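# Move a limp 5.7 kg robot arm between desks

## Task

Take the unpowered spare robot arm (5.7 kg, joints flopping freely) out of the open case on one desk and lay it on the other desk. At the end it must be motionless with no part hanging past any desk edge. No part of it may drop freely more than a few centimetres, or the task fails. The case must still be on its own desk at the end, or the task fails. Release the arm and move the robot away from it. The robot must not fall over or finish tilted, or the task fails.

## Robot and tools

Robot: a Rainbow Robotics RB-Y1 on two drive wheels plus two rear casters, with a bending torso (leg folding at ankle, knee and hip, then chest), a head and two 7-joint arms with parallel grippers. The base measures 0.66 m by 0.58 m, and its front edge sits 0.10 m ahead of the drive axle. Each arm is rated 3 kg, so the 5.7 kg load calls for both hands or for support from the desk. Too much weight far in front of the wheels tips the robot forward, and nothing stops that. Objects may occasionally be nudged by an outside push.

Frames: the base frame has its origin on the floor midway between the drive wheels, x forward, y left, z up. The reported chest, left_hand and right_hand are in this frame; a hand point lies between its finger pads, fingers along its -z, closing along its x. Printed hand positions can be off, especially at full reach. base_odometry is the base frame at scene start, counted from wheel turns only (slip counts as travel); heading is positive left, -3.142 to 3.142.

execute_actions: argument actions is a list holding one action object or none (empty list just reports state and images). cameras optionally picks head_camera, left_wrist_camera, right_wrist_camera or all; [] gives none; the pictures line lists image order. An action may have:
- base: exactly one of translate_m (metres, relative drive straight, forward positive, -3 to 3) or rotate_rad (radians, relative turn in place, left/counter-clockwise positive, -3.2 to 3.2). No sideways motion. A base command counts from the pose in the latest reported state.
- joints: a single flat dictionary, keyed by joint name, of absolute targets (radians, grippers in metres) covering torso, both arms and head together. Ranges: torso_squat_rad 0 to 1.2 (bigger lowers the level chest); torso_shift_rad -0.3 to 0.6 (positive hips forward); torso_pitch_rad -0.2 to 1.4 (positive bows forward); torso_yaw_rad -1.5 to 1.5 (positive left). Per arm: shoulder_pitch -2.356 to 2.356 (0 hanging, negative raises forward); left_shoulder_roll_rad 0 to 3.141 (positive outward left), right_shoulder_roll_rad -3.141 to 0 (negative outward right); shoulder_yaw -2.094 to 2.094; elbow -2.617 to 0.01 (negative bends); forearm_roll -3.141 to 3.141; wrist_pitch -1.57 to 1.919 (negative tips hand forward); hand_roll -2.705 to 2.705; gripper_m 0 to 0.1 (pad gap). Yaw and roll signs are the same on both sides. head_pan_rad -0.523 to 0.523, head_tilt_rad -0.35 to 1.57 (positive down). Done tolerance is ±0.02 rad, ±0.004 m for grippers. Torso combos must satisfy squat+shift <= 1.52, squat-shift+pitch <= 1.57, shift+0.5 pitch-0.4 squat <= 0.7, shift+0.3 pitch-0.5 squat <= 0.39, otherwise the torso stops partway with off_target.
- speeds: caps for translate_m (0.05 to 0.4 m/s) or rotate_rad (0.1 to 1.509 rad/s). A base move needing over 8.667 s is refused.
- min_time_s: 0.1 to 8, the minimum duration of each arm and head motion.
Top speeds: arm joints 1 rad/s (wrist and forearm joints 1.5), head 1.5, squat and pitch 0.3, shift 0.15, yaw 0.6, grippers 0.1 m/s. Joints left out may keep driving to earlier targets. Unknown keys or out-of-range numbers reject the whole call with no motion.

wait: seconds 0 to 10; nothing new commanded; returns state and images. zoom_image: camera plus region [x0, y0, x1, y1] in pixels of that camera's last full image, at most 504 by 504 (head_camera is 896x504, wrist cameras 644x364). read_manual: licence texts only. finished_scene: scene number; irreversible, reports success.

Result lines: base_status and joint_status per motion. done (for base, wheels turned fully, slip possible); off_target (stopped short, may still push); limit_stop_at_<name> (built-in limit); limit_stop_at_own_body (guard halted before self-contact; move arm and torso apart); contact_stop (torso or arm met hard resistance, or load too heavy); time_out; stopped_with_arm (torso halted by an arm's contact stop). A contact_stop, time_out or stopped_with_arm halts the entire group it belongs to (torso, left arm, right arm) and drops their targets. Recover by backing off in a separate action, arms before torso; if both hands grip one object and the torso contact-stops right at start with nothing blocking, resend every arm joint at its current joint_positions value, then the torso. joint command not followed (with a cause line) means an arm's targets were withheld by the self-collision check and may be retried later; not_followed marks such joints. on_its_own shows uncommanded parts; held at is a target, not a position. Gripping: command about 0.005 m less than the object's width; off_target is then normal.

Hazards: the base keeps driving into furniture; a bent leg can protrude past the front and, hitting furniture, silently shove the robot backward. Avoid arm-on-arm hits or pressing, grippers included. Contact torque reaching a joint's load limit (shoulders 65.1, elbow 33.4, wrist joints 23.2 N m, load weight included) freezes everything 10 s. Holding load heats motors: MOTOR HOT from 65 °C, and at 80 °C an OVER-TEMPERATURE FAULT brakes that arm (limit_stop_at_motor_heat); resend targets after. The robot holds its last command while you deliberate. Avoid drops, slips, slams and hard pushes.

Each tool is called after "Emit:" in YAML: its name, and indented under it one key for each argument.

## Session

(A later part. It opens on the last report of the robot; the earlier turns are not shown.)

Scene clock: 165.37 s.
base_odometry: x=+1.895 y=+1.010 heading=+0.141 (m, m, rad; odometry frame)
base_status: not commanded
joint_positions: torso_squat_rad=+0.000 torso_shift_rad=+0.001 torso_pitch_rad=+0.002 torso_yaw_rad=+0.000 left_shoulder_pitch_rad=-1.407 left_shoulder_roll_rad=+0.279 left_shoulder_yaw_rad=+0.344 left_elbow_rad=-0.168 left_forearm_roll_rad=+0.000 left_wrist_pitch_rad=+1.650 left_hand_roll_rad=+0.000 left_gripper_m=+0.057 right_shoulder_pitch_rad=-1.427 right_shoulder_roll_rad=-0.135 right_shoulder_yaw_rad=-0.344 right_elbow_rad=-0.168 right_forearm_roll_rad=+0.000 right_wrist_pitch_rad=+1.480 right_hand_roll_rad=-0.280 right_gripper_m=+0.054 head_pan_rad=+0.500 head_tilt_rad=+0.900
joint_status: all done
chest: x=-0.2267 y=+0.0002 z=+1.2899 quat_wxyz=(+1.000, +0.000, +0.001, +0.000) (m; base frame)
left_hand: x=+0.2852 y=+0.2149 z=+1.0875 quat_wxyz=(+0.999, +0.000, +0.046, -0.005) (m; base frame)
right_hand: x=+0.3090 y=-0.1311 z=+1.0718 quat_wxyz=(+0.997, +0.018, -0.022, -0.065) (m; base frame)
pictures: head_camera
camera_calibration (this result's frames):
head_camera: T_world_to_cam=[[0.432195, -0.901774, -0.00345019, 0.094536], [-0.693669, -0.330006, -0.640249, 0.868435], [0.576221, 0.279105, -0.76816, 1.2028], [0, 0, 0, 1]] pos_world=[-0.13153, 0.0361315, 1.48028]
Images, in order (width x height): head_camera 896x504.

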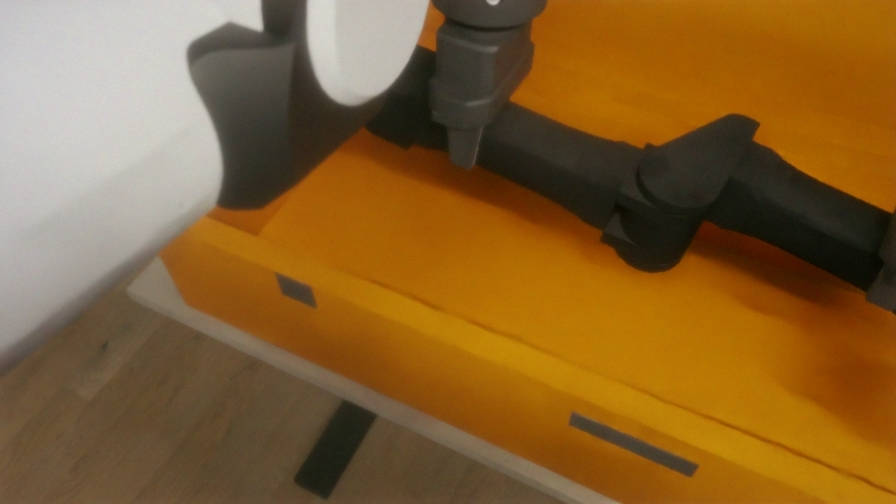

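Emit:
execute_actions:
  actions:
    - {"joints":{"left_shoulder_pitch_rad":-1.645,"left_shoulder_roll_rad":0.365,"left_shoulder_yaw_rad":0.348,"left_wrist_pitch_rad":1.9,"right_shoulder_pitch_rad":-1.668,"right_shoulder_roll_rad":-0.22,"right_shoulder_yaw_rad":-0.348,"right_wrist_pitch_rad":1.73,"head_pan_rad":-0.4},"min_time_s":2.5}
  cameras: ["head_camera"]

Scene clock: 178.03 s.
base_odometry: x=+1.895 y=+1.010 heading=+0.141 (m, m, rad; odometry frame)
base_status: not commanded
joint_positions: torso_squat_rad=+0.000 torso_shift_rad=+0.001 torso_pitch_rad=+0.002 torso_yaw_rad=+0.000 left_shoulder_pitch_rad=-1.643 left_shoulder_roll_rad=+0.361 left_shoulder_yaw_rad=+0.349 left_elbow_rad=-0.169 left_forearm_roll_rad=+0.001 left_wrist_pitch_rad=+1.900 left_hand_roll_rad=+0.000 left_gripper_m=+0.056 right_shoulder_pitch_rad=-1.665 right_shoulder_roll_rad=-0.215 right_shoulder_yaw_rad=-0.349 right_elbow_rad=-0.168 right_forearm_roll_rad=-0.002 right_wrist_pitch_rad=+1.730 right_hand_roll_rad=-0.280 right_gripper_m=+0.054 head_pan_rad=-0.400 head_tilt_rad=+0.900
joint_status: all done
chest: x=-0.2267 y=+0.0002 z=+1.2899 quat_wxyz=(+1.000, +0.000, +0.001, +0.000) (m; base frame)
left_hand: x=+0.2818 y=+0.2129 z=+1.2208 quat_wxyz=(+0.999, +0.000, +0.045, -0.007) (m; base frame)
right_hand: x=+0.3096 y=-0.1356 z=+1.2043 quat_wxyz=(+0.998, +0.002, -0.025, -0.061) (m; base frame)
pictures: head_camera
camera_calibration (this result's frames):
head_camera: T_world_to_cam=[[-0.437647, -0.899145, -0.00157147, -0.0859545], [-0.690294, 0.33711, -0.640197, 0.868951], [0.57616, -0.279095, -0.76821, 1.20294], [0, 0, 0, 1]] pos_world=[-0.130873, -0.0344823, 1.48028]
Images, in order (width x height): head_camera 896x504.

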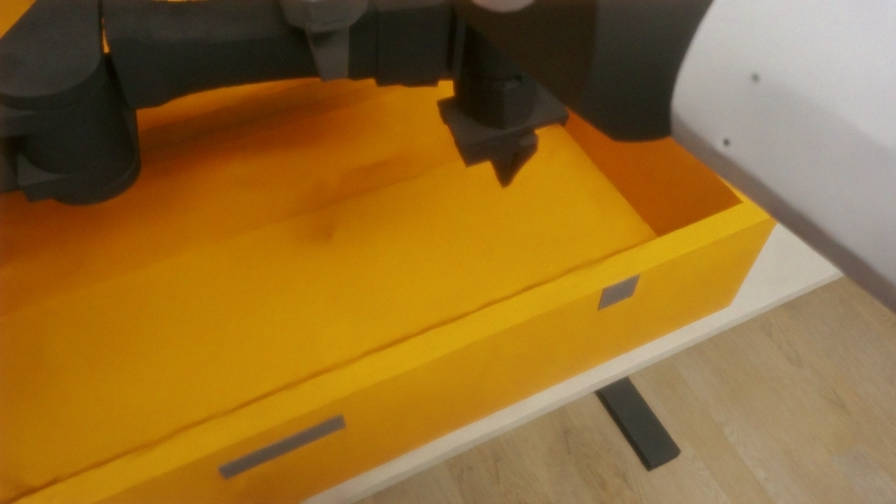

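Emit:
execute_actions:
  actions:
    - {"joints":{"right_shoulder_yaw_rad":-0.38,"torso_pitch_rad":-0.1},"min_time_s":1}
  cameras: []

Emit:
execute_actions:
  actions:
    - {"base":{"translate_m":-0.7},"speeds":{"translate_m":0.2}}
  cameras: ["head_camera"]

Scene clock: 185.87 s.
base_odometry: x=+1.895 y=+1.010 heading=+0.141 (m, m, rad; odometry frame)
base_status: not commanded
joint_positions: torso_squat_rad=+0.000 torso_shift_rad=+0.001 torso_pitch_rad=-0.098 torso_yaw_rad=+0.000 left_shoulder_pitch_rad=-1.643 left_shoulder_roll_rad=+0.363 left_shoulder_yaw_rad=+0.348 left_elbow_rad=-0.169 left_forearm_roll_rad=+0.000 left_wrist_pitch_rad=+1.900 left_hand_roll_rad=+0.000 left_gripper_m=+0.056 right_shoulder_pitch_rad=-1.665 right_shoulder_roll_rad=-0.218 right_shoulder_yaw_rad=-0.380 right_elbow_rad=-0.168 right_forearm_roll_rad=+0.000 right_wrist_pitch_rad=+1.730 right_hand_roll_rad=-0.280 right_gripper_m=+0.054 head_pan_rad=-0.400 head_tilt_rad=+0.900
joint_status: all done
chest: x=-0.2578 y=+0.0002 z=+1.2884 quat_wxyz=(+0.999, +0.000, -0.049, +0.000) (m; base frame)
left_hand: x=+0.2551 y=+0.2146 z=+1.2711 quat_wxyz=(+1.000, +0.001, -0.005, -0.006) (m; base frame)
right_hand: x=+0.2837 y=-0.1319 z=+1.2571 quat_wxyz=(+0.995, +0.019, -0.072, -0.061) (m; base frame)
pictures: none
No camera images: the call's "cameras" was empty. Leave "cameras" out to get every camera's image.

Scene clock: 190.37 s.
base_odometry: x=+1.202 y=+0.912 heading=+0.140 (m, m, rad; odometry frame)
base_status: done
joint_positions: torso_squat_rad=+0.000 torso_shift_rad=+0.001 torso_pitch_rad=-0.098 torso_yaw_rad=+0.000 left_shoulder_pitch_rad=-1.642 left_shoulder_roll_rad=+0.363 left_shoulder_yaw_rad=+0.348 left_elbow_rad=-0.169 left_forearm_roll_rad=+0.000 left_wrist_pitch_rad=+1.900 left_hand_roll_rad=+0.000 left_gripper_m=+0.056 right_shoulder_pitch_rad=-1.665 right_shoulder_roll_rad=-0.218 right_shoulder_yaw_rad=-0.380 right_elbow_rad=-0.168 right_forearm_roll_rad=+0.000 right_wrist_pitch_rad=+1.730 right_hand_roll_rad=-0.280 right_gripper_m=+0.054 head_pan_rad=-0.400 head_tilt_rad=+0.900
joint_status: not commanded
chest: x=-0.2578 y=+0.0002 z=+1.2884 quat_wxyz=(+0.999, +0.000, -0.049, +0.000) (m; base frame)
left_hand: x=+0.2551 y=+0.2146 z=+1.2709 quat_wxyz=(+1.000, +0.001, -0.005, -0.006) (m; base frame)
right_hand: x=+0.2837 y=-0.1319 z=+1.2572 quat_wxyz=(+0.995, +0.019, -0.072, -0.061) (m; base frame)
pictures: head_camera
camera_calibration (this result's frames):
head_camera: T_world_to_cam=[[-0.435265, -0.899154, -0.0454684, -0.0424009], [-0.622592, 0.337098, -0.706218, 0.949037], [0.650326, -0.279083, -0.706533, 1.15938], [0, 0, 0, 1]] pos_world=[-0.181564, -0.034481, 1.48744]
Images, in order (width x height): head_camera 896x504.

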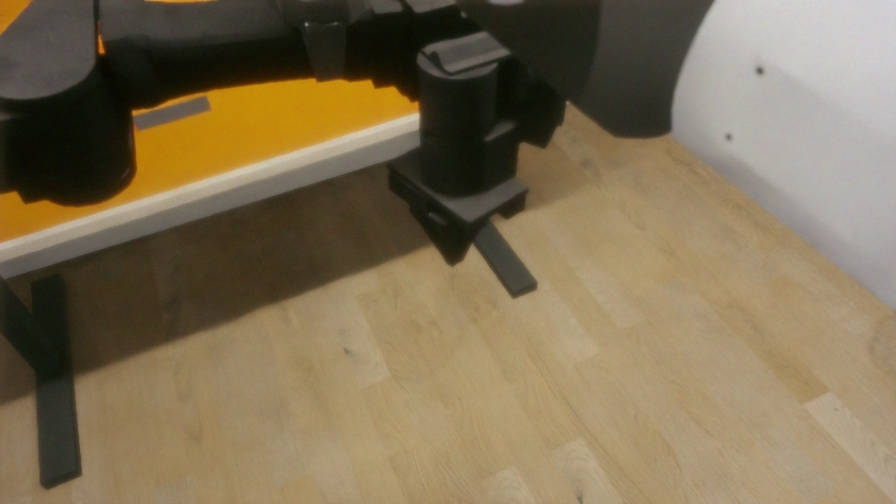

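Emit:
execute_actions:
  actions:
    - {"base":{"rotate_rad":-3.0},"speeds":{"rotate_rad":0.6},"joints":{"head_pan_rad":0,"head_tilt_rad":0.45}}
  cameras: ["head_camera"]

Scene clock: 203.33 s.
base_odometry: x=+1.202 y=+0.912 heading=-2.859 (m, m, rad; odometry frame)
base_status: done
joint_positions: torso_squat_rad=+0.000 torso_shift_rad=+0.001 torso_pitch_rad=-0.098 torso_yaw_rad=+0.000 left_shoulder_pitch_rad=-1.642 left_shoulder_roll_rad=+0.363 left_shoulder_yaw_rad=+0.348 left_elbow_rad=-0.169 left_forearm_roll_rad=+0.000 left_wrist_pitch_rad=+1.900 left_hand_roll_rad=+0.000 left_gripper_m=+0.056 right_shoulder_pitch_rad=-1.665 right_shoulder_roll_rad=-0.218 right_shoulder_yaw_rad=-0.380 right_elbow_rad=-0.168 right_forearm_roll_rad=+0.000 right_wrist_pitch_rad=+1.730 right_hand_roll_rad=-0.280 right_gripper_m=+0.054 head_pan_rad=+0.000 head_tilt_rad=+0.450
joint_status: all done
chest: x=-0.2578 y=+0.0002 z=+1.2884 quat_wxyz=(+0.999, +0.000, -0.049, +0.000) (m; base frame)
left_hand: x=+0.2551 y=+0.2147 z=+1.2709 quat_wxyz=(+1.000, +0.001, -0.005, -0.006) (m; base frame)
right_hand: x=+0.2838 y=-0.1319 z=+1.2572 quat_wxyz=(+0.995, +0.019, -0.072, -0.061) (m; base frame)
pictures: head_camera
camera_calibration (this result's frames):
head_camera: T_world_to_cam=[[-0.0439723, -0.998589, -0.0297831, 0.034262], [-0.319052, 0.0422876, -0.946793, 1.38504], [0.946717, -0.0321304, -0.320461, 0.65996], [0, 0, 0, 1]] pos_world=[-0.181389, -0.00315156, 1.52386]
Images, in order (width x height): head_camera 896x504.

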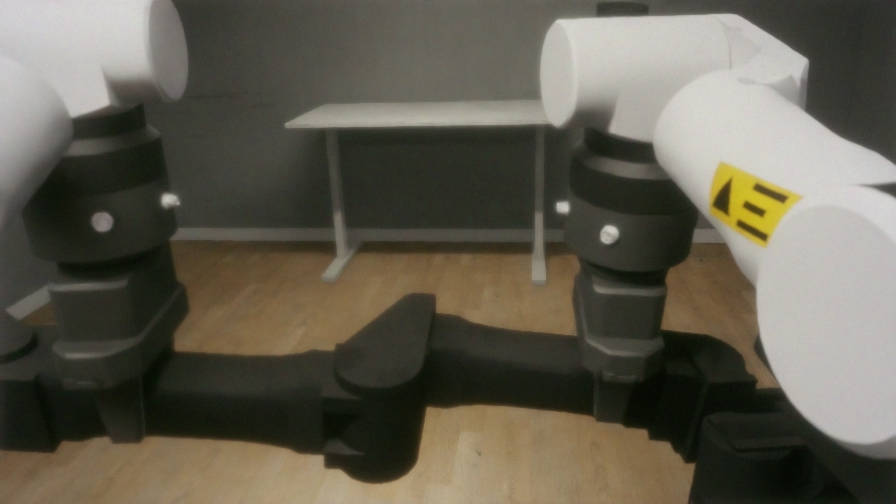

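Emit:
execute_actions:
  actions:
    - {"base":{"translate_m":2.6}}
  cameras: []

Emit:
execute_actions:
  actions:
    - {"base":{"rotate_rad":-0.15},"joints":{"head_tilt_rad":0.9}}
  cameras: ["head_camera"]

Scene clock: 218.20 s.
base_odometry: x=-1.295 y=+0.188 heading=-2.859 (m, m, rad; odometry frame)
base_status: done
joint_positions: torso_squat_rad=+0.000 torso_shift_rad=+0.001 torso_pitch_rad=-0.098 torso_yaw_rad=+0.000 left_shoulder_pitch_rad=-1.642 left_shoulder_roll_rad=+0.363 left_shoulder_yaw_rad=+0.348 left_elbow_rad=-0.169 left_forearm_roll_rad=+0.000 left_wrist_pitch_rad=+1.900 left_hand_roll_rad=+0.000 left_gripper_m=+0.056 right_shoulder_pitch_rad=-1.665 right_shoulder_roll_rad=-0.218 right_shoulder_yaw_rad=-0.380 right_elbow_rad=-0.168 right_forearm_roll_rad=+0.000 right_wrist_pitch_rad=+1.730 right_hand_roll_rad=-0.280 right_gripper_m=+0.054 head_pan_rad=+0.000 head_tilt_rad=+0.450
joint_status: not commanded
chest: x=-0.2578 y=+0.0002 z=+1.2884 quat_wxyz=(+0.999, +0.000, -0.049, +0.000) (m; base frame)
left_hand: x=+0.2551 y=+0.2147 z=+1.2709 quat_wxyz=(+1.000, +0.001, -0.005, -0.006) (m; base frame)
right_hand: x=+0.2838 y=-0.1319 z=+1.2572 quat_wxyz=(+0.995, +0.019, -0.072, -0.061) (m; base frame)
pictures: none
No camera images: the call's "cameras" was empty. Leave "cameras" out to get every camera's image.

Scene clock: 219.63 s.
base_odometry: x=-1.296 y=+0.188 heading=-3.009 (m, m, rad; odometry frame)
base_status: done
joint_positions: torso_squat_rad=+0.000 torso_shift_rad=+0.001 torso_pitch_rad=-0.098 torso_yaw_rad=+0.000 left_shoulder_pitch_rad=-1.642 left_shoulder_roll_rad=+0.363 left_shoulder_yaw_rad=+0.348 left_elbow_rad=-0.169 left_forearm_roll_rad=+0.000 left_wrist_pitch_rad=+1.900 left_hand_roll_rad=+0.000 left_gripper_m=+0.056 right_shoulder_pitch_rad=-1.665 right_shoulder_roll_rad=-0.218 right_shoulder_yaw_rad=-0.380 right_elbow_rad=-0.168 right_forearm_roll_rad=+0.000 right_wrist_pitch_rad=+1.730 right_hand_roll_rad=-0.280 right_gripper_m=+0.054 head_pan_rad=+0.000 head_tilt_rad=+0.900
joint_status: all done
chest: x=-0.2578 y=+0.0002 z=+1.2884 quat_wxyz=(+0.999, +0.000, -0.049, +0.000) (m; base frame)
left_hand: x=+0.2551 y=+0.2147 z=+1.2709 quat_wxyz=(+1.000, +0.001, -0.005, -0.006) (m; base frame)
right_hand: x=+0.2838 y=-0.1319 z=+1.2572 quat_wxyz=(+0.995, +0.019, -0.072, -0.061) (m; base frame)
pictures: head_camera
camera_calibration (this result's frames):
head_camera: T_world_to_cam=[[-0.0525144, -0.998591, -0.00766108, -0.000838613], [-0.699131, 0.042242, -0.713745, 0.94077], [0.713063, -0.0321258, -0.700364, 1.16615], [0, 0, 0, 1]] pos_world=[-0.173859, -0.00311405, 1.48819]
Images, in order (width x height): head_camera 896x504.

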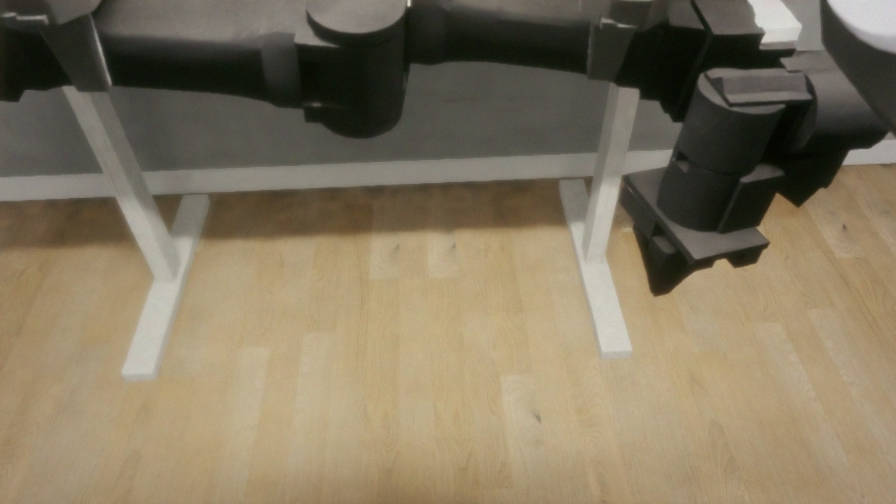

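Emit:
execute_actions:
  actions:
    - {"base":{"translate_m":0.5},"speeds":{"translate_m":0.25}}
  cameras: ["head_camera"]

Emit:
execute_actions:
  actions:
    - {"base":{"translate_m":0.1},"speeds":{"translate_m":0.1}}
  cameras: ["head_camera"]

Scene clock: 233.97 s.
base_odometry: x=-1.791 y=+0.122 heading=-3.009 (m, m, rad; odometry frame)
base_status: done
joint_positions: torso_squat_rad=+0.000 torso_shift_rad=+0.001 torso_pitch_rad=-0.098 torso_yaw_rad=+0.000 left_shoulder_pitch_rad=-1.642 left_shoulder_roll_rad=+0.363 left_shoulder_yaw_rad=+0.348 left_elbow_rad=-0.169 left_forearm_roll_rad=+0.000 left_wrist_pitch_rad=+1.900 left_hand_roll_rad=+0.000 left_gripper_m=+0.056 right_shoulder_pitch_rad=-1.665 right_shoulder_roll_rad=-0.218 right_shoulder_yaw_rad=-0.380 right_elbow_rad=-0.168 right_forearm_roll_rad=+0.000 right_wrist_pitch_rad=+1.730 right_hand_roll_rad=-0.280 right_gripper_m=+0.054 head_pan_rad=+0.000 head_tilt_rad=+0.900
joint_status: not commanded
chest: x=-0.2578 y=+0.0002 z=+1.2884 quat_wxyz=(+0.999, +0.000, -0.049, +0.000) (m; base frame)
left_hand: x=+0.2551 y=+0.2147 z=+1.2709 quat_wxyz=(+1.000, +0.001, -0.005, -0.006) (m; base frame)
right_hand: x=+0.2838 y=-0.1319 z=+1.2572 quat_wxyz=(+0.995, +0.019, -0.072, -0.061) (m; base frame)
pictures: head_camera
camera_calibration (this result's frames):
head_camera: T_world_to_cam=[[-0.0525131, -0.998591, -0.00766209, -0.000837641], [-0.699121, 0.0422414, -0.713754, 0.94078], [0.713072, -0.0321247, -0.700354, 1.16614], [0, 0, 0, 1]] pos_world=[-0.173867, -0.00311441, 1.48819]
Images, in order (width x height): head_camera 896x504.

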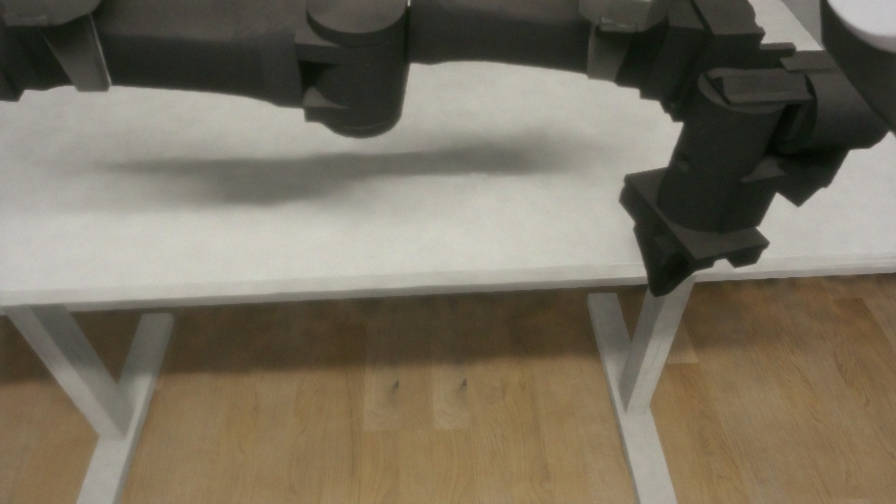

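Scene clock: 235.50 s.
base_odometry: x=-1.890 y=+0.109 heading=-3.009 (m, m, rad; odometry frame)
base_status: done
joint_positions: torso_squat_rad=+0.000 torso_shift_rad=+0.001 torso_pitch_rad=-0.098 torso_yaw_rad=+0.000 left_shoulder_pitch_rad=-1.642 left_shoulder_roll_rad=+0.363 left_shoulder_yaw_rad=+0.348 left_elbow_rad=-0.169 left_forearm_roll_rad=+0.000 left_wrist_pitch_rad=+1.900 left_hand_roll_rad=+0.000 left_gripper_m=+0.056 right_shoulder_pitch_rad=-1.665 right_shoulder_roll_rad=-0.218 right_shoulder_yaw_rad=-0.380 right_elbow_rad=-0.168 right_forearm_roll_rad=+0.000 right_wrist_pitch_rad=+1.730 right_hand_roll_rad=-0.280 right_gripper_m=+0.054 head_pan_rad=+0.000 head_tilt_rad=+0.900
joint_status: not commanded
chest: x=-0.2577 y=+0.0002 z=+1.2884 quat_wxyz=(+0.999, +0.000, -0.049, +0.000) (m; base frame)
left_hand: x=+0.2552 y=+0.2147 z=+1.2708 quat_wxyz=(+1.000, +0.001, -0.005, -0.006) (m; base frame)
right_hand: x=+0.2839 y=-0.1319 z=+1.2571 quat_wxyz=(+0.995, +0.019, -0.072, -0.061) (m; base frame)
pictures: head_camera
camera_calibration (this result's frames):
head_camera: T_world_to_cam=[[-0.0525141, -0.998591, -0.00765439, -0.000842731], [-0.699228, 0.0422414, -0.71365, 0.940691], [0.712967, -0.0321246, -0.700461, 1.16618], [0, 0, 0, 1]] pos_world=[-0.173737, -0.00311461, 1.48818]
Images, in order (width x height): head_camera 896x504.

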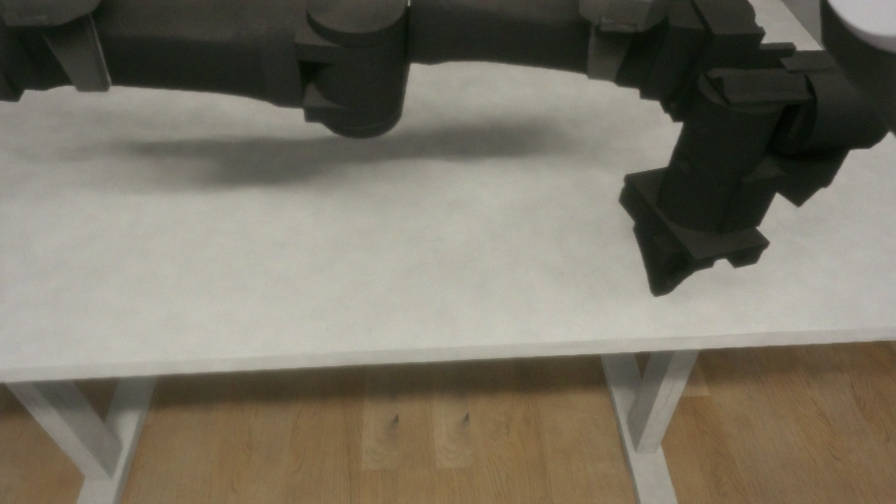

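Emit:
execute_actions:
  actions:
    - {"base":{"translate_m":0.3},"speeds":{"translate_m":0.15},"joints":{"torso_pitch_rad":0.05,"head_pan_rad":-0.3,"head_tilt_rad":0.7}}
  cameras: ["head_camera"]

Scene clock: 244.20 s.
base_odometry: x=-2.188 y=+0.069 heading=-3.009 (m, m, rad; odometry frame)
base_status: done
joint_positions: torso_squat_rad=+0.000 torso_shift_rad=+0.001 torso_pitch_rad=+0.052 torso_yaw_rad=+0.000 left_shoulder_pitch_rad=-1.643 left_shoulder_roll_rad=+0.363 left_shoulder_yaw_rad=+0.348 left_elbow_rad=-0.169 left_forearm_roll_rad=+0.000 left_wrist_pitch_rad=+1.900 left_hand_roll_rad=+0.000 left_gripper_m=+0.056 right_shoulder_pitch_rad=-1.665 right_shoulder_roll_rad=-0.218 right_shoulder_yaw_rad=-0.380 right_elbow_rad=-0.168 right_forearm_roll_rad=+0.000 right_wrist_pitch_rad=+1.730 right_hand_roll_rad=-0.280 right_gripper_m=+0.054 head_pan_rad=-0.300 head_tilt_rad=+0.700
joint_status: all done
chest: x=-0.2114 y=+0.0002 z=+1.2895 quat_wxyz=(+1.000, +0.000, +0.026, +0.000) (m; base frame)
left_hand: x=+0.2932 y=+0.2147 z=+1.1955 quat_wxyz=(+0.998, +0.000, +0.070, -0.006) (m; base frame)
right_hand: x=+0.3195 y=-0.1319 z=+1.1776 quat_wxyz=(+0.998, +0.014, +0.003, -0.062) (m; base frame)
pictures: head_camera
camera_calibration (this result's frames):
head_camera: T_world_to_cam=[[-0.344458, -0.938789, 0.00491189, -0.0678204], [-0.622482, 0.224476, -0.749751, 1.06043], [0.702756, -0.261315, -0.661702, 1.05119], [0, 0, 0, 1]] pos_world=[-0.101992, -0.0270186, 1.49097]
Images, in order (width x height): head_camera 896x504.

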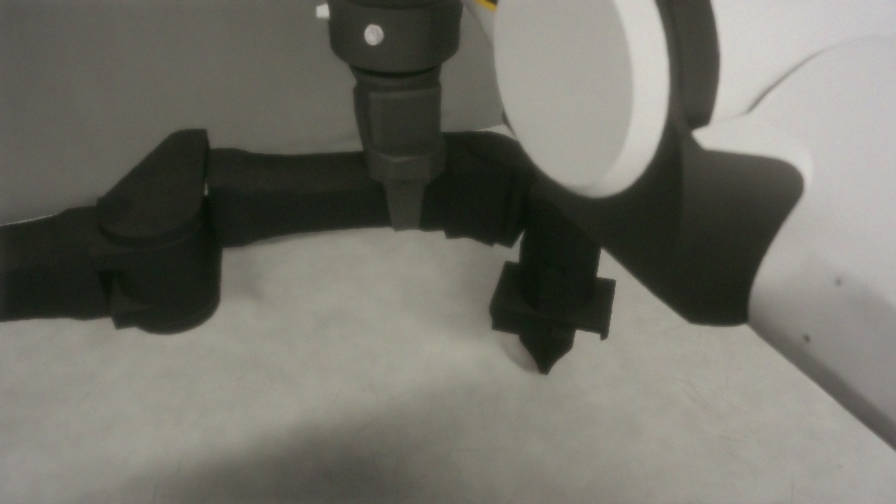

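Emit:
execute_actions:
  actions:
    - {"joints":{"torso_pitch_rad":0.0}}
  cameras: ["head_camera"]

Scene clock: 247.37 s.
base_odometry: x=-2.188 y=+0.069 heading=-3.009 (m, m, rad; odometry frame)
base_status: not commanded
joint_positions: torso_squat_rad=+0.000 torso_shift_rad=+0.001 torso_pitch_rad=+0.002 torso_yaw_rad=+0.000 left_shoulder_pitch_rad=-1.643 left_shoulder_roll_rad=+0.363 left_shoulder_yaw_rad=+0.348 left_elbow_rad=-0.169 left_forearm_roll_rad=+0.000 left_wrist_pitch_rad=+1.900 left_hand_roll_rad=+0.000 left_gripper_m=+0.056 right_shoulder_pitch_rad=-1.665 right_shoulder_roll_rad=-0.218 right_shoulder_yaw_rad=-0.380 right_elbow_rad=-0.168 right_forearm_roll_rad=+0.000 right_wrist_pitch_rad=+1.730 right_hand_roll_rad=-0.280 right_gripper_m=+0.054 head_pan_rad=-0.300 head_tilt_rad=+0.700
joint_status: all done
chest: x=-0.2270 y=+0.0002 z=+1.2899 quat_wxyz=(+1.000, +0.000, +0.001, +0.000) (m; base frame)
left_hand: x=+0.2817 y=+0.2147 z=+1.2214 quat_wxyz=(+0.999, +0.000, +0.045, -0.006) (m; base frame)
right_hand: x=+0.3088 y=-0.1319 z=+1.2048 quat_wxyz=(+0.998, +0.016, -0.022, -0.062) (m; base frame)
pictures: head_camera
camera_calibration (this result's frames):
head_camera: T_world_to_cam=[[-0.344256, -0.938794, -0.0123826, -0.0508464], [-0.584069, 0.224467, -0.78005, 1.09883], [0.735085, -0.261304, -0.625595, 1.0232], [0, 0, 0, 1]] pos_world=[-0.127856, -0.027017, 1.49662]
Images, in order (width x height): head_camera 896x504.

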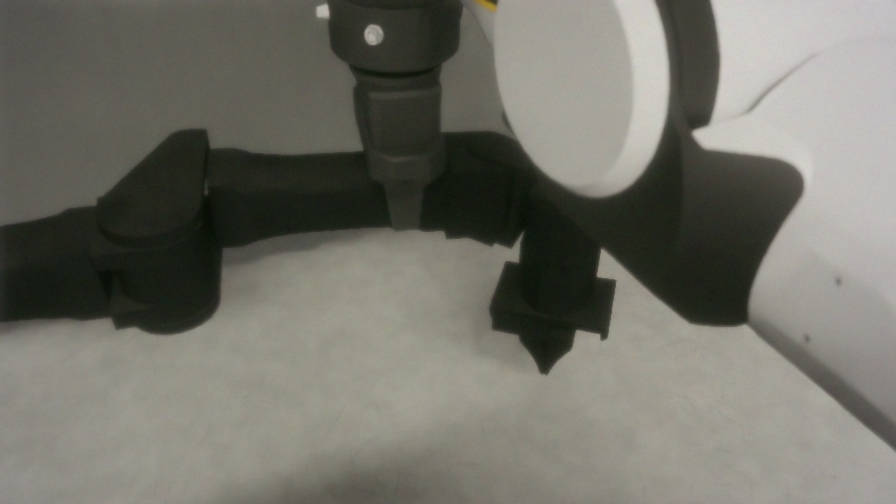

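Emit:
execute_actions:
  actions:
    - {"joints":{"torso_yaw_rad":-0.25,"torso_squat_rad":0.42}}
  cameras: ["head_camera"]

Scene clock: 257.87 s.
base_odometry: x=-2.188 y=+0.069 heading=-3.009 (m, m, rad; odometry frame)
base_status: not commanded
joint_positions: torso_squat_rad=+0.420 torso_shift_rad=+0.000 torso_pitch_rad=+0.001 torso_yaw_rad=-0.250 left_shoulder_pitch_rad=-1.641 left_shoulder_roll_rad=+0.363 left_shoulder_yaw_rad=+0.348 left_elbow_rad=-0.168 left_forearm_roll_rad=+0.000 left_wrist_pitch_rad=+1.900 left_hand_roll_rad=+0.000 left_gripper_m=+0.055 right_shoulder_pitch_rad=-1.672 right_shoulder_roll_rad=-0.220 right_shoulder_yaw_rad=-0.380 right_elbow_rad=-0.172 right_forearm_roll_rad=+0.000 right_wrist_pitch_rad=+1.730 right_hand_roll_rad=-0.280 right_gripper_m=+0.058 head_pan_rad=-0.300 head_tilt_rad=+0.700
joint_status: all done
chest: x=-0.2275 y=+0.0004 z=+1.2291 quat_wxyz=(+0.992, +0.000, +0.000, -0.125) (m; base frame)
left_hand: x=+0.3180 y=+0.0827 z=+1.1600 quat_wxyz=(+0.990, +0.006, +0.045, -0.130) (m; base frame)
right_hand: x=+0.2613 y=-0.2602 z=+1.1500 quat_wxyz=(+0.982, +0.013, -0.031, -0.186) (m; base frame)
pictures: head_camera
camera_calibration (this result's frames):
head_camera: T_world_to_cam=[[-0.565651, -0.824555, -0.0121998, -0.1022], [-0.509661, 0.361185, -0.780891, 1.06893], [0.648293, -0.435494, -0.624549, 0.964662], [0, 0, 0, 1]] pos_world=[-0.1384, -0.0502483, 1.43595]
Images, in order (width x height): head_camera 896x504.

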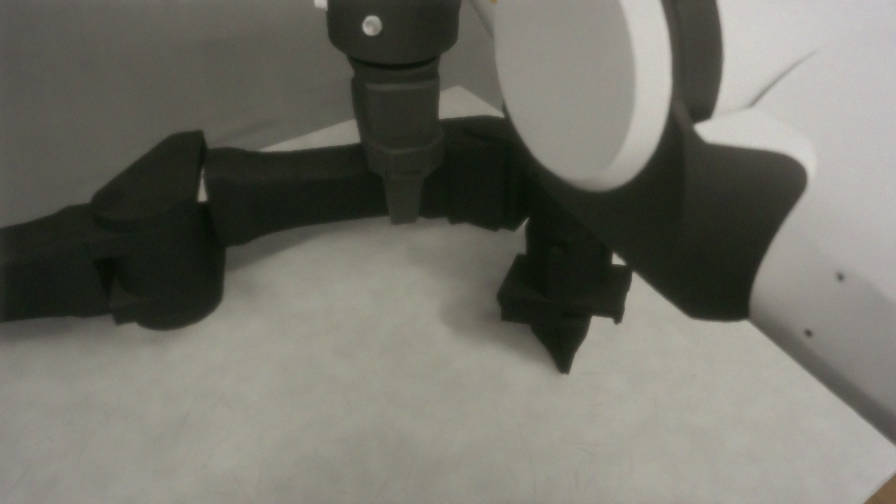

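Already pressing; yaw left.

Emit:
execute_actions:
  actions:
    - {"joints":{"torso_yaw_rad":-0.08}}
  cameras: ["head_camera"]

Emit:
execute_actions:
  actions:
    - {"joints":{"torso_yaw_rad":0.05,"torso_squat_rad":0.56}}
  cameras: ["head_camera"]

Scene clock: 262.57 s.
base_odometry: x=-2.188 y=+0.069 heading=-3.009 (m, m, rad; odometry frame)
base_status: not commanded
joint_positions: torso_squat_rad=+0.420 torso_shift_rad=+0.001 torso_pitch_rad=+0.001 torso_yaw_rad=-0.080 left_shoulder_pitch_rad=-1.642 left_shoulder_roll_rad=+0.363 left_shoulder_yaw_rad=+0.348 left_elbow_rad=-0.168 left_forearm_roll_rad=+0.000 left_wrist_pitch_rad=+1.900 left_hand_roll_rad=+0.000 left_gripper_m=+0.055 right_shoulder_pitch_rad=-1.666 right_shoulder_roll_rad=-0.218 right_shoulder_yaw_rad=-0.380 right_elbow_rad=-0.169 right_forearm_roll_rad=+0.000 right_wrist_pitch_rad=+1.730 right_hand_roll_rad=-0.280 right_gripper_m=+0.057 head_pan_rad=-0.300 head_tilt_rad=+0.700
joint_status: all done
chest: x=-0.2271 y=+0.0002 z=+1.2291 quat_wxyz=(+0.999, +0.000, +0.001, -0.040) (m; base frame)
left_hand: x=+0.2968 y=+0.1734 z=+1.1602 quat_wxyz=(+0.998, +0.002, +0.045, -0.045) (m; base frame)
right_hand: x=+0.2968 y=-0.1741 z=+1.1451 quat_wxyz=(+0.994, +0.015, -0.024, -0.102) (m; base frame)
pictures: head_camera
camera_calibration (this result's frames):
head_camera: T_world_to_cam=[[-0.418122, -0.908306, -0.01239, -0.0684579], [-0.564093, 0.270312, -0.780211, 1.05605], [0.71202, -0.319234, -0.625393, 0.97979], [0, 0, 0, 1]] pos_world=[-0.130544, -0.034861, 1.43585]
Images, in order (width x height): head_camera 896x504.

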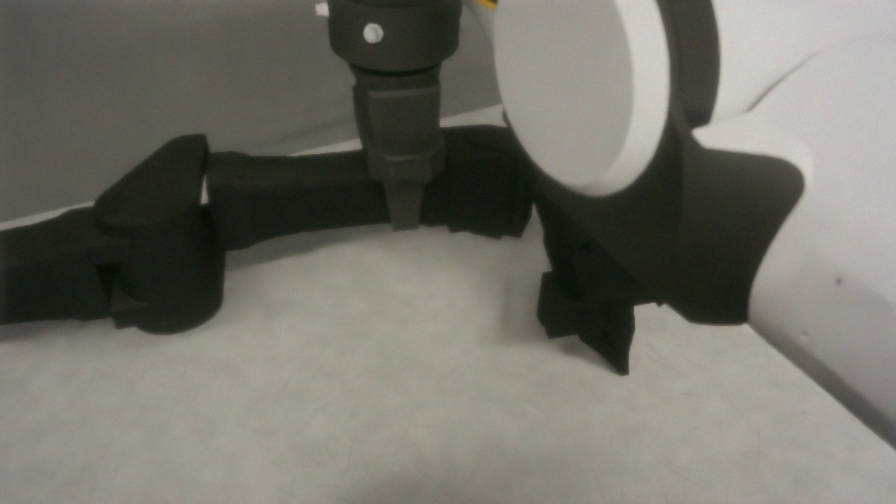

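Scene clock: 263.83 s.
base_odometry: x=-2.188 y=+0.069 heading=-3.009 (m, m, rad; odometry frame)
base_status: not commanded
joint_positions: torso_squat_rad=+0.560 torso_shift_rad=+0.001 torso_pitch_rad=+0.001 torso_yaw_rad=+0.050 left_shoulder_pitch_rad=-1.642 left_shoulder_roll_rad=+0.363 left_shoulder_yaw_rad=+0.348 left_elbow_rad=-0.168 left_forearm_roll_rad=+0.000 left_wrist_pitch_rad=+1.900 left_hand_roll_rad=+0.000 left_gripper_m=+0.055 right_shoulder_pitch_rad=-1.666 right_shoulder_roll_rad=-0.218 right_shoulder_yaw_rad=-0.380 right_elbow_rad=-0.169 right_forearm_roll_rad=+0.000 right_wrist_pitch_rad=+1.730 right_hand_roll_rad=-0.280 right_gripper_m=+0.057 head_pan_rad=-0.300 head_tilt_rad=+0.700
joint_status: all done
chest: x=-0.2271 y=+0.0002 z=+1.1831 quat_wxyz=(+1.000, +0.000, +0.001, +0.025) (m; base frame)
left_hand: x=+0.2700 y=+0.2398 z=+1.1142 quat_wxyz=(+0.999, -0.001, +0.045, +0.019) (m; base frame)
right_hand: x=+0.3149 y=-0.1047 z=+1.0988 quat_wxyz=(+0.999, +0.017, -0.022, -0.037) (m; base frame)
pictures: head_camera
camera_calibration (this result's frames):
head_camera: T_world_to_cam=[[-0.296908, -0.954824, -0.0124924, -0.0413576], [-0.594408, 0.195042, -0.780152, 1.01316], [0.747345, -0.224208, -0.625465, 0.959077], [0, 0, 0, 1]] pos_world=[-0.126807, -0.0220661, 1.38977]
Images, in order (width x height): head_camera 896x504.

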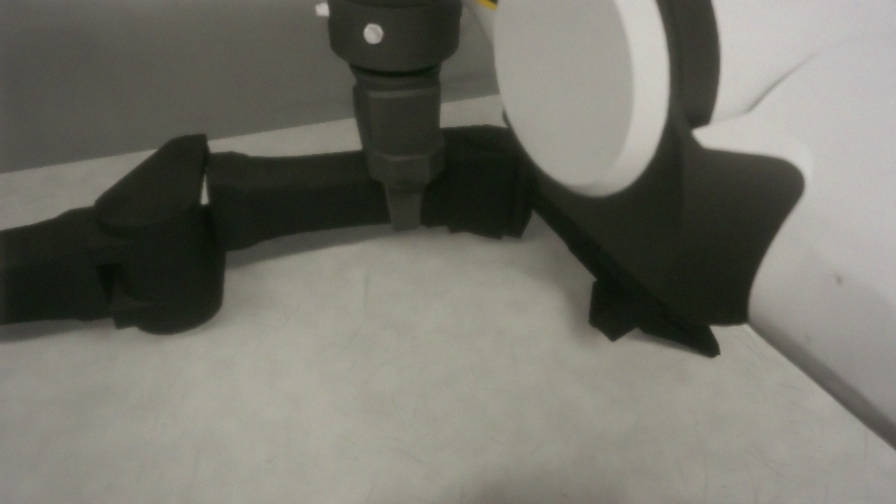

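Emit:
execute_actions:
  actions:
    - {"joints":{"torso_yaw_rad":0.1,"torso_squat_rad":0.76,"head_pan_rad":0.35}}
  cameras: ["head_camera"]

Emit:
execute_actions:
  actions:
    - {"joints":{"torso_squat_rad":0.8}}
  cameras: ["head_camera"]

Scene clock: 271.37 s.
base_odometry: x=-2.188 y=+0.069 heading=-3.009 (m, m, rad; odometry frame)
base_status: not commanded
joint_positions: torso_squat_rad=+0.760 torso_shift_rad=-0.001 torso_pitch_rad=-0.003 torso_yaw_rad=+0.099 left_shoulder_pitch_rad=-1.651 left_shoulder_roll_rad=+0.365 left_shoulder_yaw_rad=+0.348 left_elbow_rad=-0.173 left_forearm_roll_rad=+0.001 left_wrist_pitch_rad=+1.900 left_hand_roll_rad=+0.000 left_gripper_m=+0.056 right_shoulder_pitch_rad=-1.672 right_shoulder_roll_rad=-0.223 right_shoulder_yaw_rad=-0.380 right_elbow_rad=-0.172 right_forearm_roll_rad=+0.000 right_wrist_pitch_rad=+1.731 right_hand_roll_rad=-0.280 right_gripper_m=+0.054 head_pan_rad=+0.350 head_tilt_rad=+0.700
joint_status: all done
chest: x=-0.2294 y=-0.0003 z=+1.0972 quat_wxyz=(+0.999, +0.000, -0.002, +0.050) (m; base frame)
left_hand: x=+0.2579 y=+0.2631 z=+1.0365 quat_wxyz=(+0.998, -0.001, +0.036, +0.043) (m; base frame)
right_hand: x=+0.3194 y=-0.0790 z=+1.0203 quat_wxyz=(+0.999, +0.019, -0.029, -0.013) (m; base frame)
pictures: head_camera
camera_calibration (this result's frames):
head_camera: T_world_to_cam=[[0.387477, -0.921795, -0.0124756, 0.0994192], [-0.577156, -0.232011, -0.782983, 0.952237], [0.718855, 0.310588, -0.621918, 0.896518], [0, 0, 0, 1]] pos_world=[-0.133401, 0.0341253, 1.30439]
Images, in order (width x height): head_camera 896x504.

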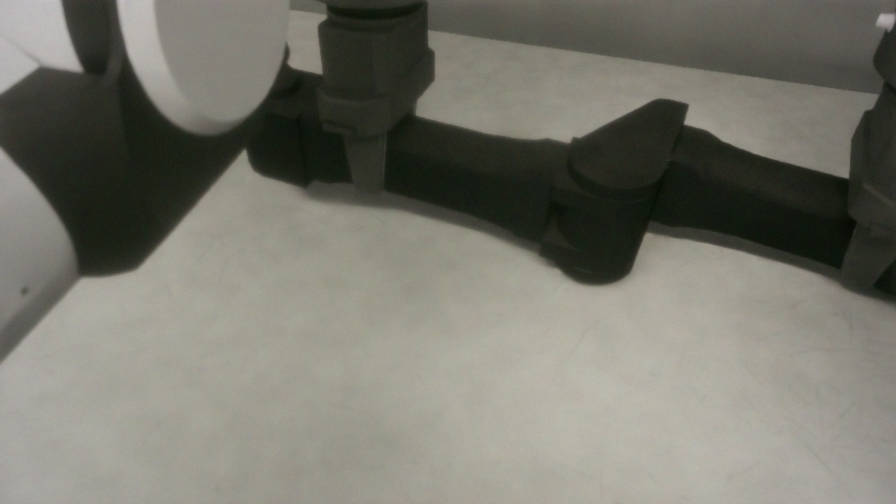

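Scene clock: 272.17 s.
base_odometry: x=-2.188 y=+0.069 heading=-3.009 (m, m, rad; odometry frame)
base_status: not commanded
joint_positions: torso_squat_rad=+0.789 torso_shift_rad=-0.003 torso_pitch_rad=-0.010 torso_yaw_rad=+0.099 left_shoulder_pitch_rad=-1.652 left_shoulder_roll_rad=+0.366 left_shoulder_yaw_rad=+0.348 left_elbow_rad=-0.174 left_forearm_roll_rad=+0.000 left_wrist_pitch_rad=+1.900 left_hand_roll_rad=+0.000 left_gripper_m=+0.057 right_shoulder_pitch_rad=-1.673 right_shoulder_roll_rad=-0.222 right_shoulder_yaw_rad=-0.380 right_elbow_rad=-0.173 right_forearm_roll_rad=+0.000 right_wrist_pitch_rad=+1.729 right_hand_roll_rad=-0.280 right_gripper_m=+0.054 head_pan_rad=+0.350 head_tilt_rad=+0.700
joint_status: torso_squat_rad contact_stop (moved +0.029 of +0.040)
chest: x=-0.2327 y=-0.0003 z=+1.0829 quat_wxyz=(+0.999, +0.000, -0.005, +0.050) (m; base frame)
left_hand: x=+0.2554 y=+0.2635 z=+1.0267 quat_wxyz=(+0.999, -0.001, +0.031, +0.044) (m; base frame)
right_hand: x=+0.3174 y=-0.0786 z=+1.0106 quat_wxyz=(+0.999, +0.019, -0.034, -0.013) (m; base frame)
pictures: head_camera
camera_calibration (this result's frames):
head_camera: T_world_to_cam=[[0.387428, -0.921848, -0.00978979, 0.0975899], [-0.57167, -0.231899, -0.78703, 0.944793], [0.723252, 0.310514, -0.616837, 0.885463], [0, 0, 0, 1]] pos_world=[-0.138112, 0.0341113, 1.29072]
Images, in order (width x height): head_camera 896x504.

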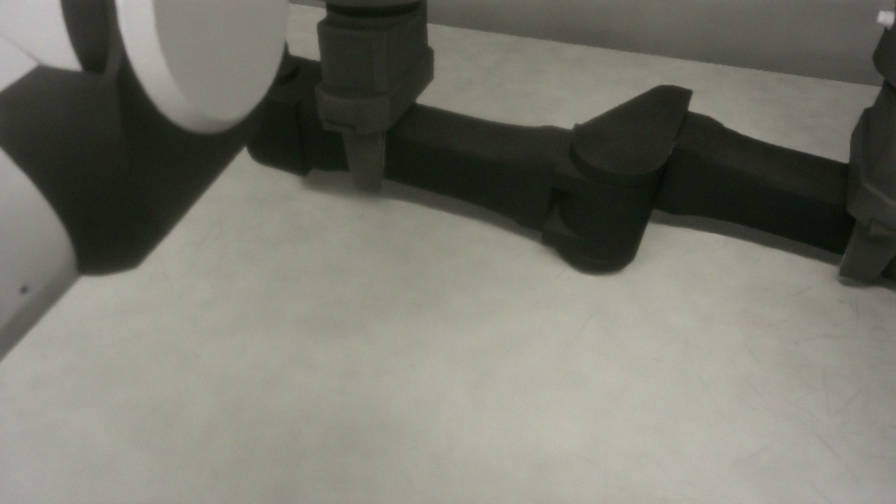

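Emit:
execute_actions:
  actions:
    - {"joints":{"left_gripper_m":0.1,"right_gripper_m":0.1,"torso_squat_rad":0.76}}
  cameras: []

Emit:
execute_actions:
  actions:
    - {"joints":{"torso_squat_rad":0.4,"torso_pitch_rad":0,"torso_shift_rad":0,"head_pan_rad":0,"head_tilt_rad":0.5}}
  cameras: []

Emit:
execute_actions:
  actions:
    - {"base":{"translate_m":-0.8}}
  cameras: []

Emit:
execute_actions:
  actions:
    - {"joints":{"left_shoulder_pitch_rad":-0.1,"left_shoulder_roll_rad":0.15,"left_shoulder_yaw_rad":0,"left_wrist_pitch_rad":0,"right_shoulder_pitch_rad":-0.1,"right_shoulder_roll_rad":-0.15,"right_shoulder_yaw_rad":0,"right_wrist_pitch_rad":0,"torso_yaw_rad":0}}
  cameras: ["head_camera"]

Scene clock: 281.57 s.
base_odometry: x=-2.188 y=+0.069 heading=-3.009 (m, m, rad; odometry frame)
base_status: not commanded
joint_positions: torso_squat_rad=+0.760 torso_shift_rad=-0.002 torso_pitch_rad=-0.007 torso_yaw_rad=+0.099 left_shoulder_pitch_rad=-1.645 left_shoulder_roll_rad=+0.365 left_shoulder_yaw_rad=+0.348 left_elbow_rad=-0.170 left_forearm_roll_rad=+0.000 left_wrist_pitch_rad=+1.900 left_hand_roll_rad=+0.000 left_gripper_m=+0.100 right_shoulder_pitch_rad=-1.668 right_shoulder_roll_rad=-0.220 right_shoulder_yaw_rad=-0.380 right_elbow_rad=-0.170 right_forearm_roll_rad=+0.000 right_wrist_pitch_rad=+1.730 right_hand_roll_rad=-0.280 right_gripper_m=+0.100 head_pan_rad=+0.350 head_tilt_rad=+0.700
joint_status: all done
chest: x=-0.2314 y=+0.0001 z=+1.0973 quat_wxyz=(+0.999, +0.000, -0.004, +0.050) (m; base frame)
left_hand: x=+0.2546 y=+0.2642 z=+1.0347 quat_wxyz=(+0.998, -0.002, +0.038, +0.044) (m; base frame)
right_hand: x=+0.3166 y=-0.0781 z=+1.0196 quat_wxyz=(+0.999, +0.018, -0.028, -0.013) (m; base frame)
pictures: none
No camera images: the call's "cameras" was empty. Leave "cameras" out to get every camera's image.

Scene clock: 283.57 s.
base_odometry: x=-2.188 y=+0.069 heading=-3.009 (m, m, rad; odometry frame)
base_status: not commanded
joint_positions: torso_squat_rad=+0.400 torso_shift_rad=+0.000 torso_pitch_rad=+0.000 torso_yaw_rad=+0.099 left_shoulder_pitch_rad=-1.645 left_shoulder_roll_rad=+0.365 left_shoulder_yaw_rad=+0.348 left_elbow_rad=-0.170 left_forearm_roll_rad=+0.000 left_wrist_pitch_rad=+1.900 left_hand_roll_rad=+0.000 left_gripper_m=+0.100 right_shoulder_pitch_rad=-1.668 right_shoulder_roll_rad=-0.220 right_shoulder_yaw_rad=-0.380 right_elbow_rad=-0.170 right_forearm_roll_rad=+0.000 right_wrist_pitch_rad=+1.730 right_hand_roll_rad=-0.280 right_gripper_m=+0.100 head_pan_rad=+0.000 head_tilt_rad=+0.500
joint_status: all done
chest: x=-0.2280 y=+0.0001 z=+1.2347 quat_wxyz=(+0.999, +0.000, +0.000, +0.050) (m; base frame)
left_hand: x=+0.2576 y=+0.2643 z=+1.1686 quat_wxyz=(+0.998, -0.002, +0.042, +0.044) (m; base frame)
right_hand: x=+0.3195 y=-0.0781 z=+1.1530 quat_wxyz=(+0.999, +0.018, -0.025, -0.013) (m; base frame)
pictures: none
No camera images: the call's "cameras" was empty. Leave "cameras" out to get every camera's image.

Scene clock: 287.03 s.
base_odometry: x=-1.395 y=+0.174 heading=-3.010 (m, m, rad; odometry frame)
base_status: done
joint_positions: torso_squat_rad=+0.400 torso_shift_rad=+0.000 torso_pitch_rad=+0.000 torso_yaw_rad=+0.099 left_shoulder_pitch_rad=-1.645 left_shoulder_roll_rad=+0.365 left_shoulder_yaw_rad=+0.348 left_elbow_rad=-0.170 left_forearm_roll_rad=+0.000 left_wrist_pitch_rad=+1.900 left_hand_roll_rad=+0.000 left_gripper_m=+0.100 right_shoulder_pitch_rad=-1.668 right_shoulder_roll_rad=-0.220 right_shoulder_yaw_rad=-0.380 right_elbow_rad=-0.170 right_forearm_roll_rad=+0.000 right_wrist_pitch_rad=+1.730 right_hand_roll_rad=-0.280 right_gripper_m=+0.100 head_pan_rad=+0.000 head_tilt_rad=+0.500
joint_status: not commanded
chest: x=-0.2281 y=+0.0001 z=+1.2347 quat_wxyz=(+0.999, +0.000, +0.000, +0.050) (m; base frame)
left_hand: x=+0.2575 y=+0.2643 z=+1.1688 quat_wxyz=(+0.998, -0.002, +0.042, +0.044) (m; base frame)
right_hand: x=+0.3194 y=-0.0781 z=+1.1532 quat_wxyz=(+0.999, +0.018, -0.025, -0.013) (m; base frame)
pictures: none
No camera images: the call's "cameras" was empty. Leave "cameras" out to get every camera's image.

Scene clock: 289.37 s.
base_odometry: x=-1.395 y=+0.174 heading=-3.010 (m, m, rad; odometry frame)
base_status: not commanded
joint_positions: torso_squat_rad=+0.400 torso_shift_rad=+0.000 torso_pitch_rad=+0.000 torso_yaw_rad=+0.000 left_shoulder_pitch_rad=-0.100 left_shoulder_roll_rad=+0.150 left_shoulder_yaw_rad=+0.000 left_elbow_rad=-0.170 left_forearm_roll_rad=+0.000 left_wrist_pitch_rad=+0.000 left_hand_roll_rad=+0.000 left_gripper_m=+0.100 right_shoulder_pitch_rad=-0.100 right_shoulder_roll_rad=-0.150 right_shoulder_yaw_rad=+0.000 right_elbow_rad=-0.170 right_forearm_roll_rad=+0.000 right_wrist_pitch_rad=+0.000 right_hand_roll_rad=-0.280 right_gripper_m=+0.100 head_pan_rad=+0.000 head_tilt_rad=+0.500
joint_status: all done
chest: x=-0.2280 y=+0.0001 z=+1.2347 quat_wxyz=(+1.000, +0.000, +0.000, +0.000) (m; base frame)
left_hand: x=-0.0714 y=+0.3299 z=+0.5738 quat_wxyz=(+0.988, +0.074, -0.132, -0.020) (m; base frame)
right_hand: x=-0.0714 y=-0.3296 z=+0.5736 quat_wxyz=(+0.981, -0.054, -0.141, -0.119) (m; base frame)
pictures: head_camera
camera_calibration (this result's frames):
head_camera: T_world_to_cam=[[-0.0478824, -0.998586, -0.0230848, 0.0242647], [-0.455424, 0.0423952, -0.889264, 1.23818], [0.888986, -0.0320667, -0.456811, 0.77918], [0, 0, 0, 1]] pos_world=[-0.127621, -0.00327682, 1.45757]
Images, in order (width x height): head_camera 896x504.

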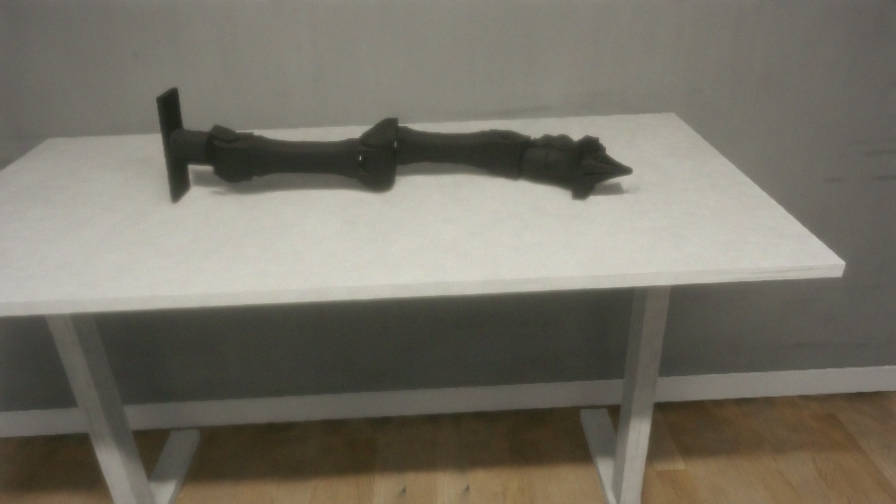

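Emit:
finished_scene:
  scene: 1

The scene is finished: the task was done.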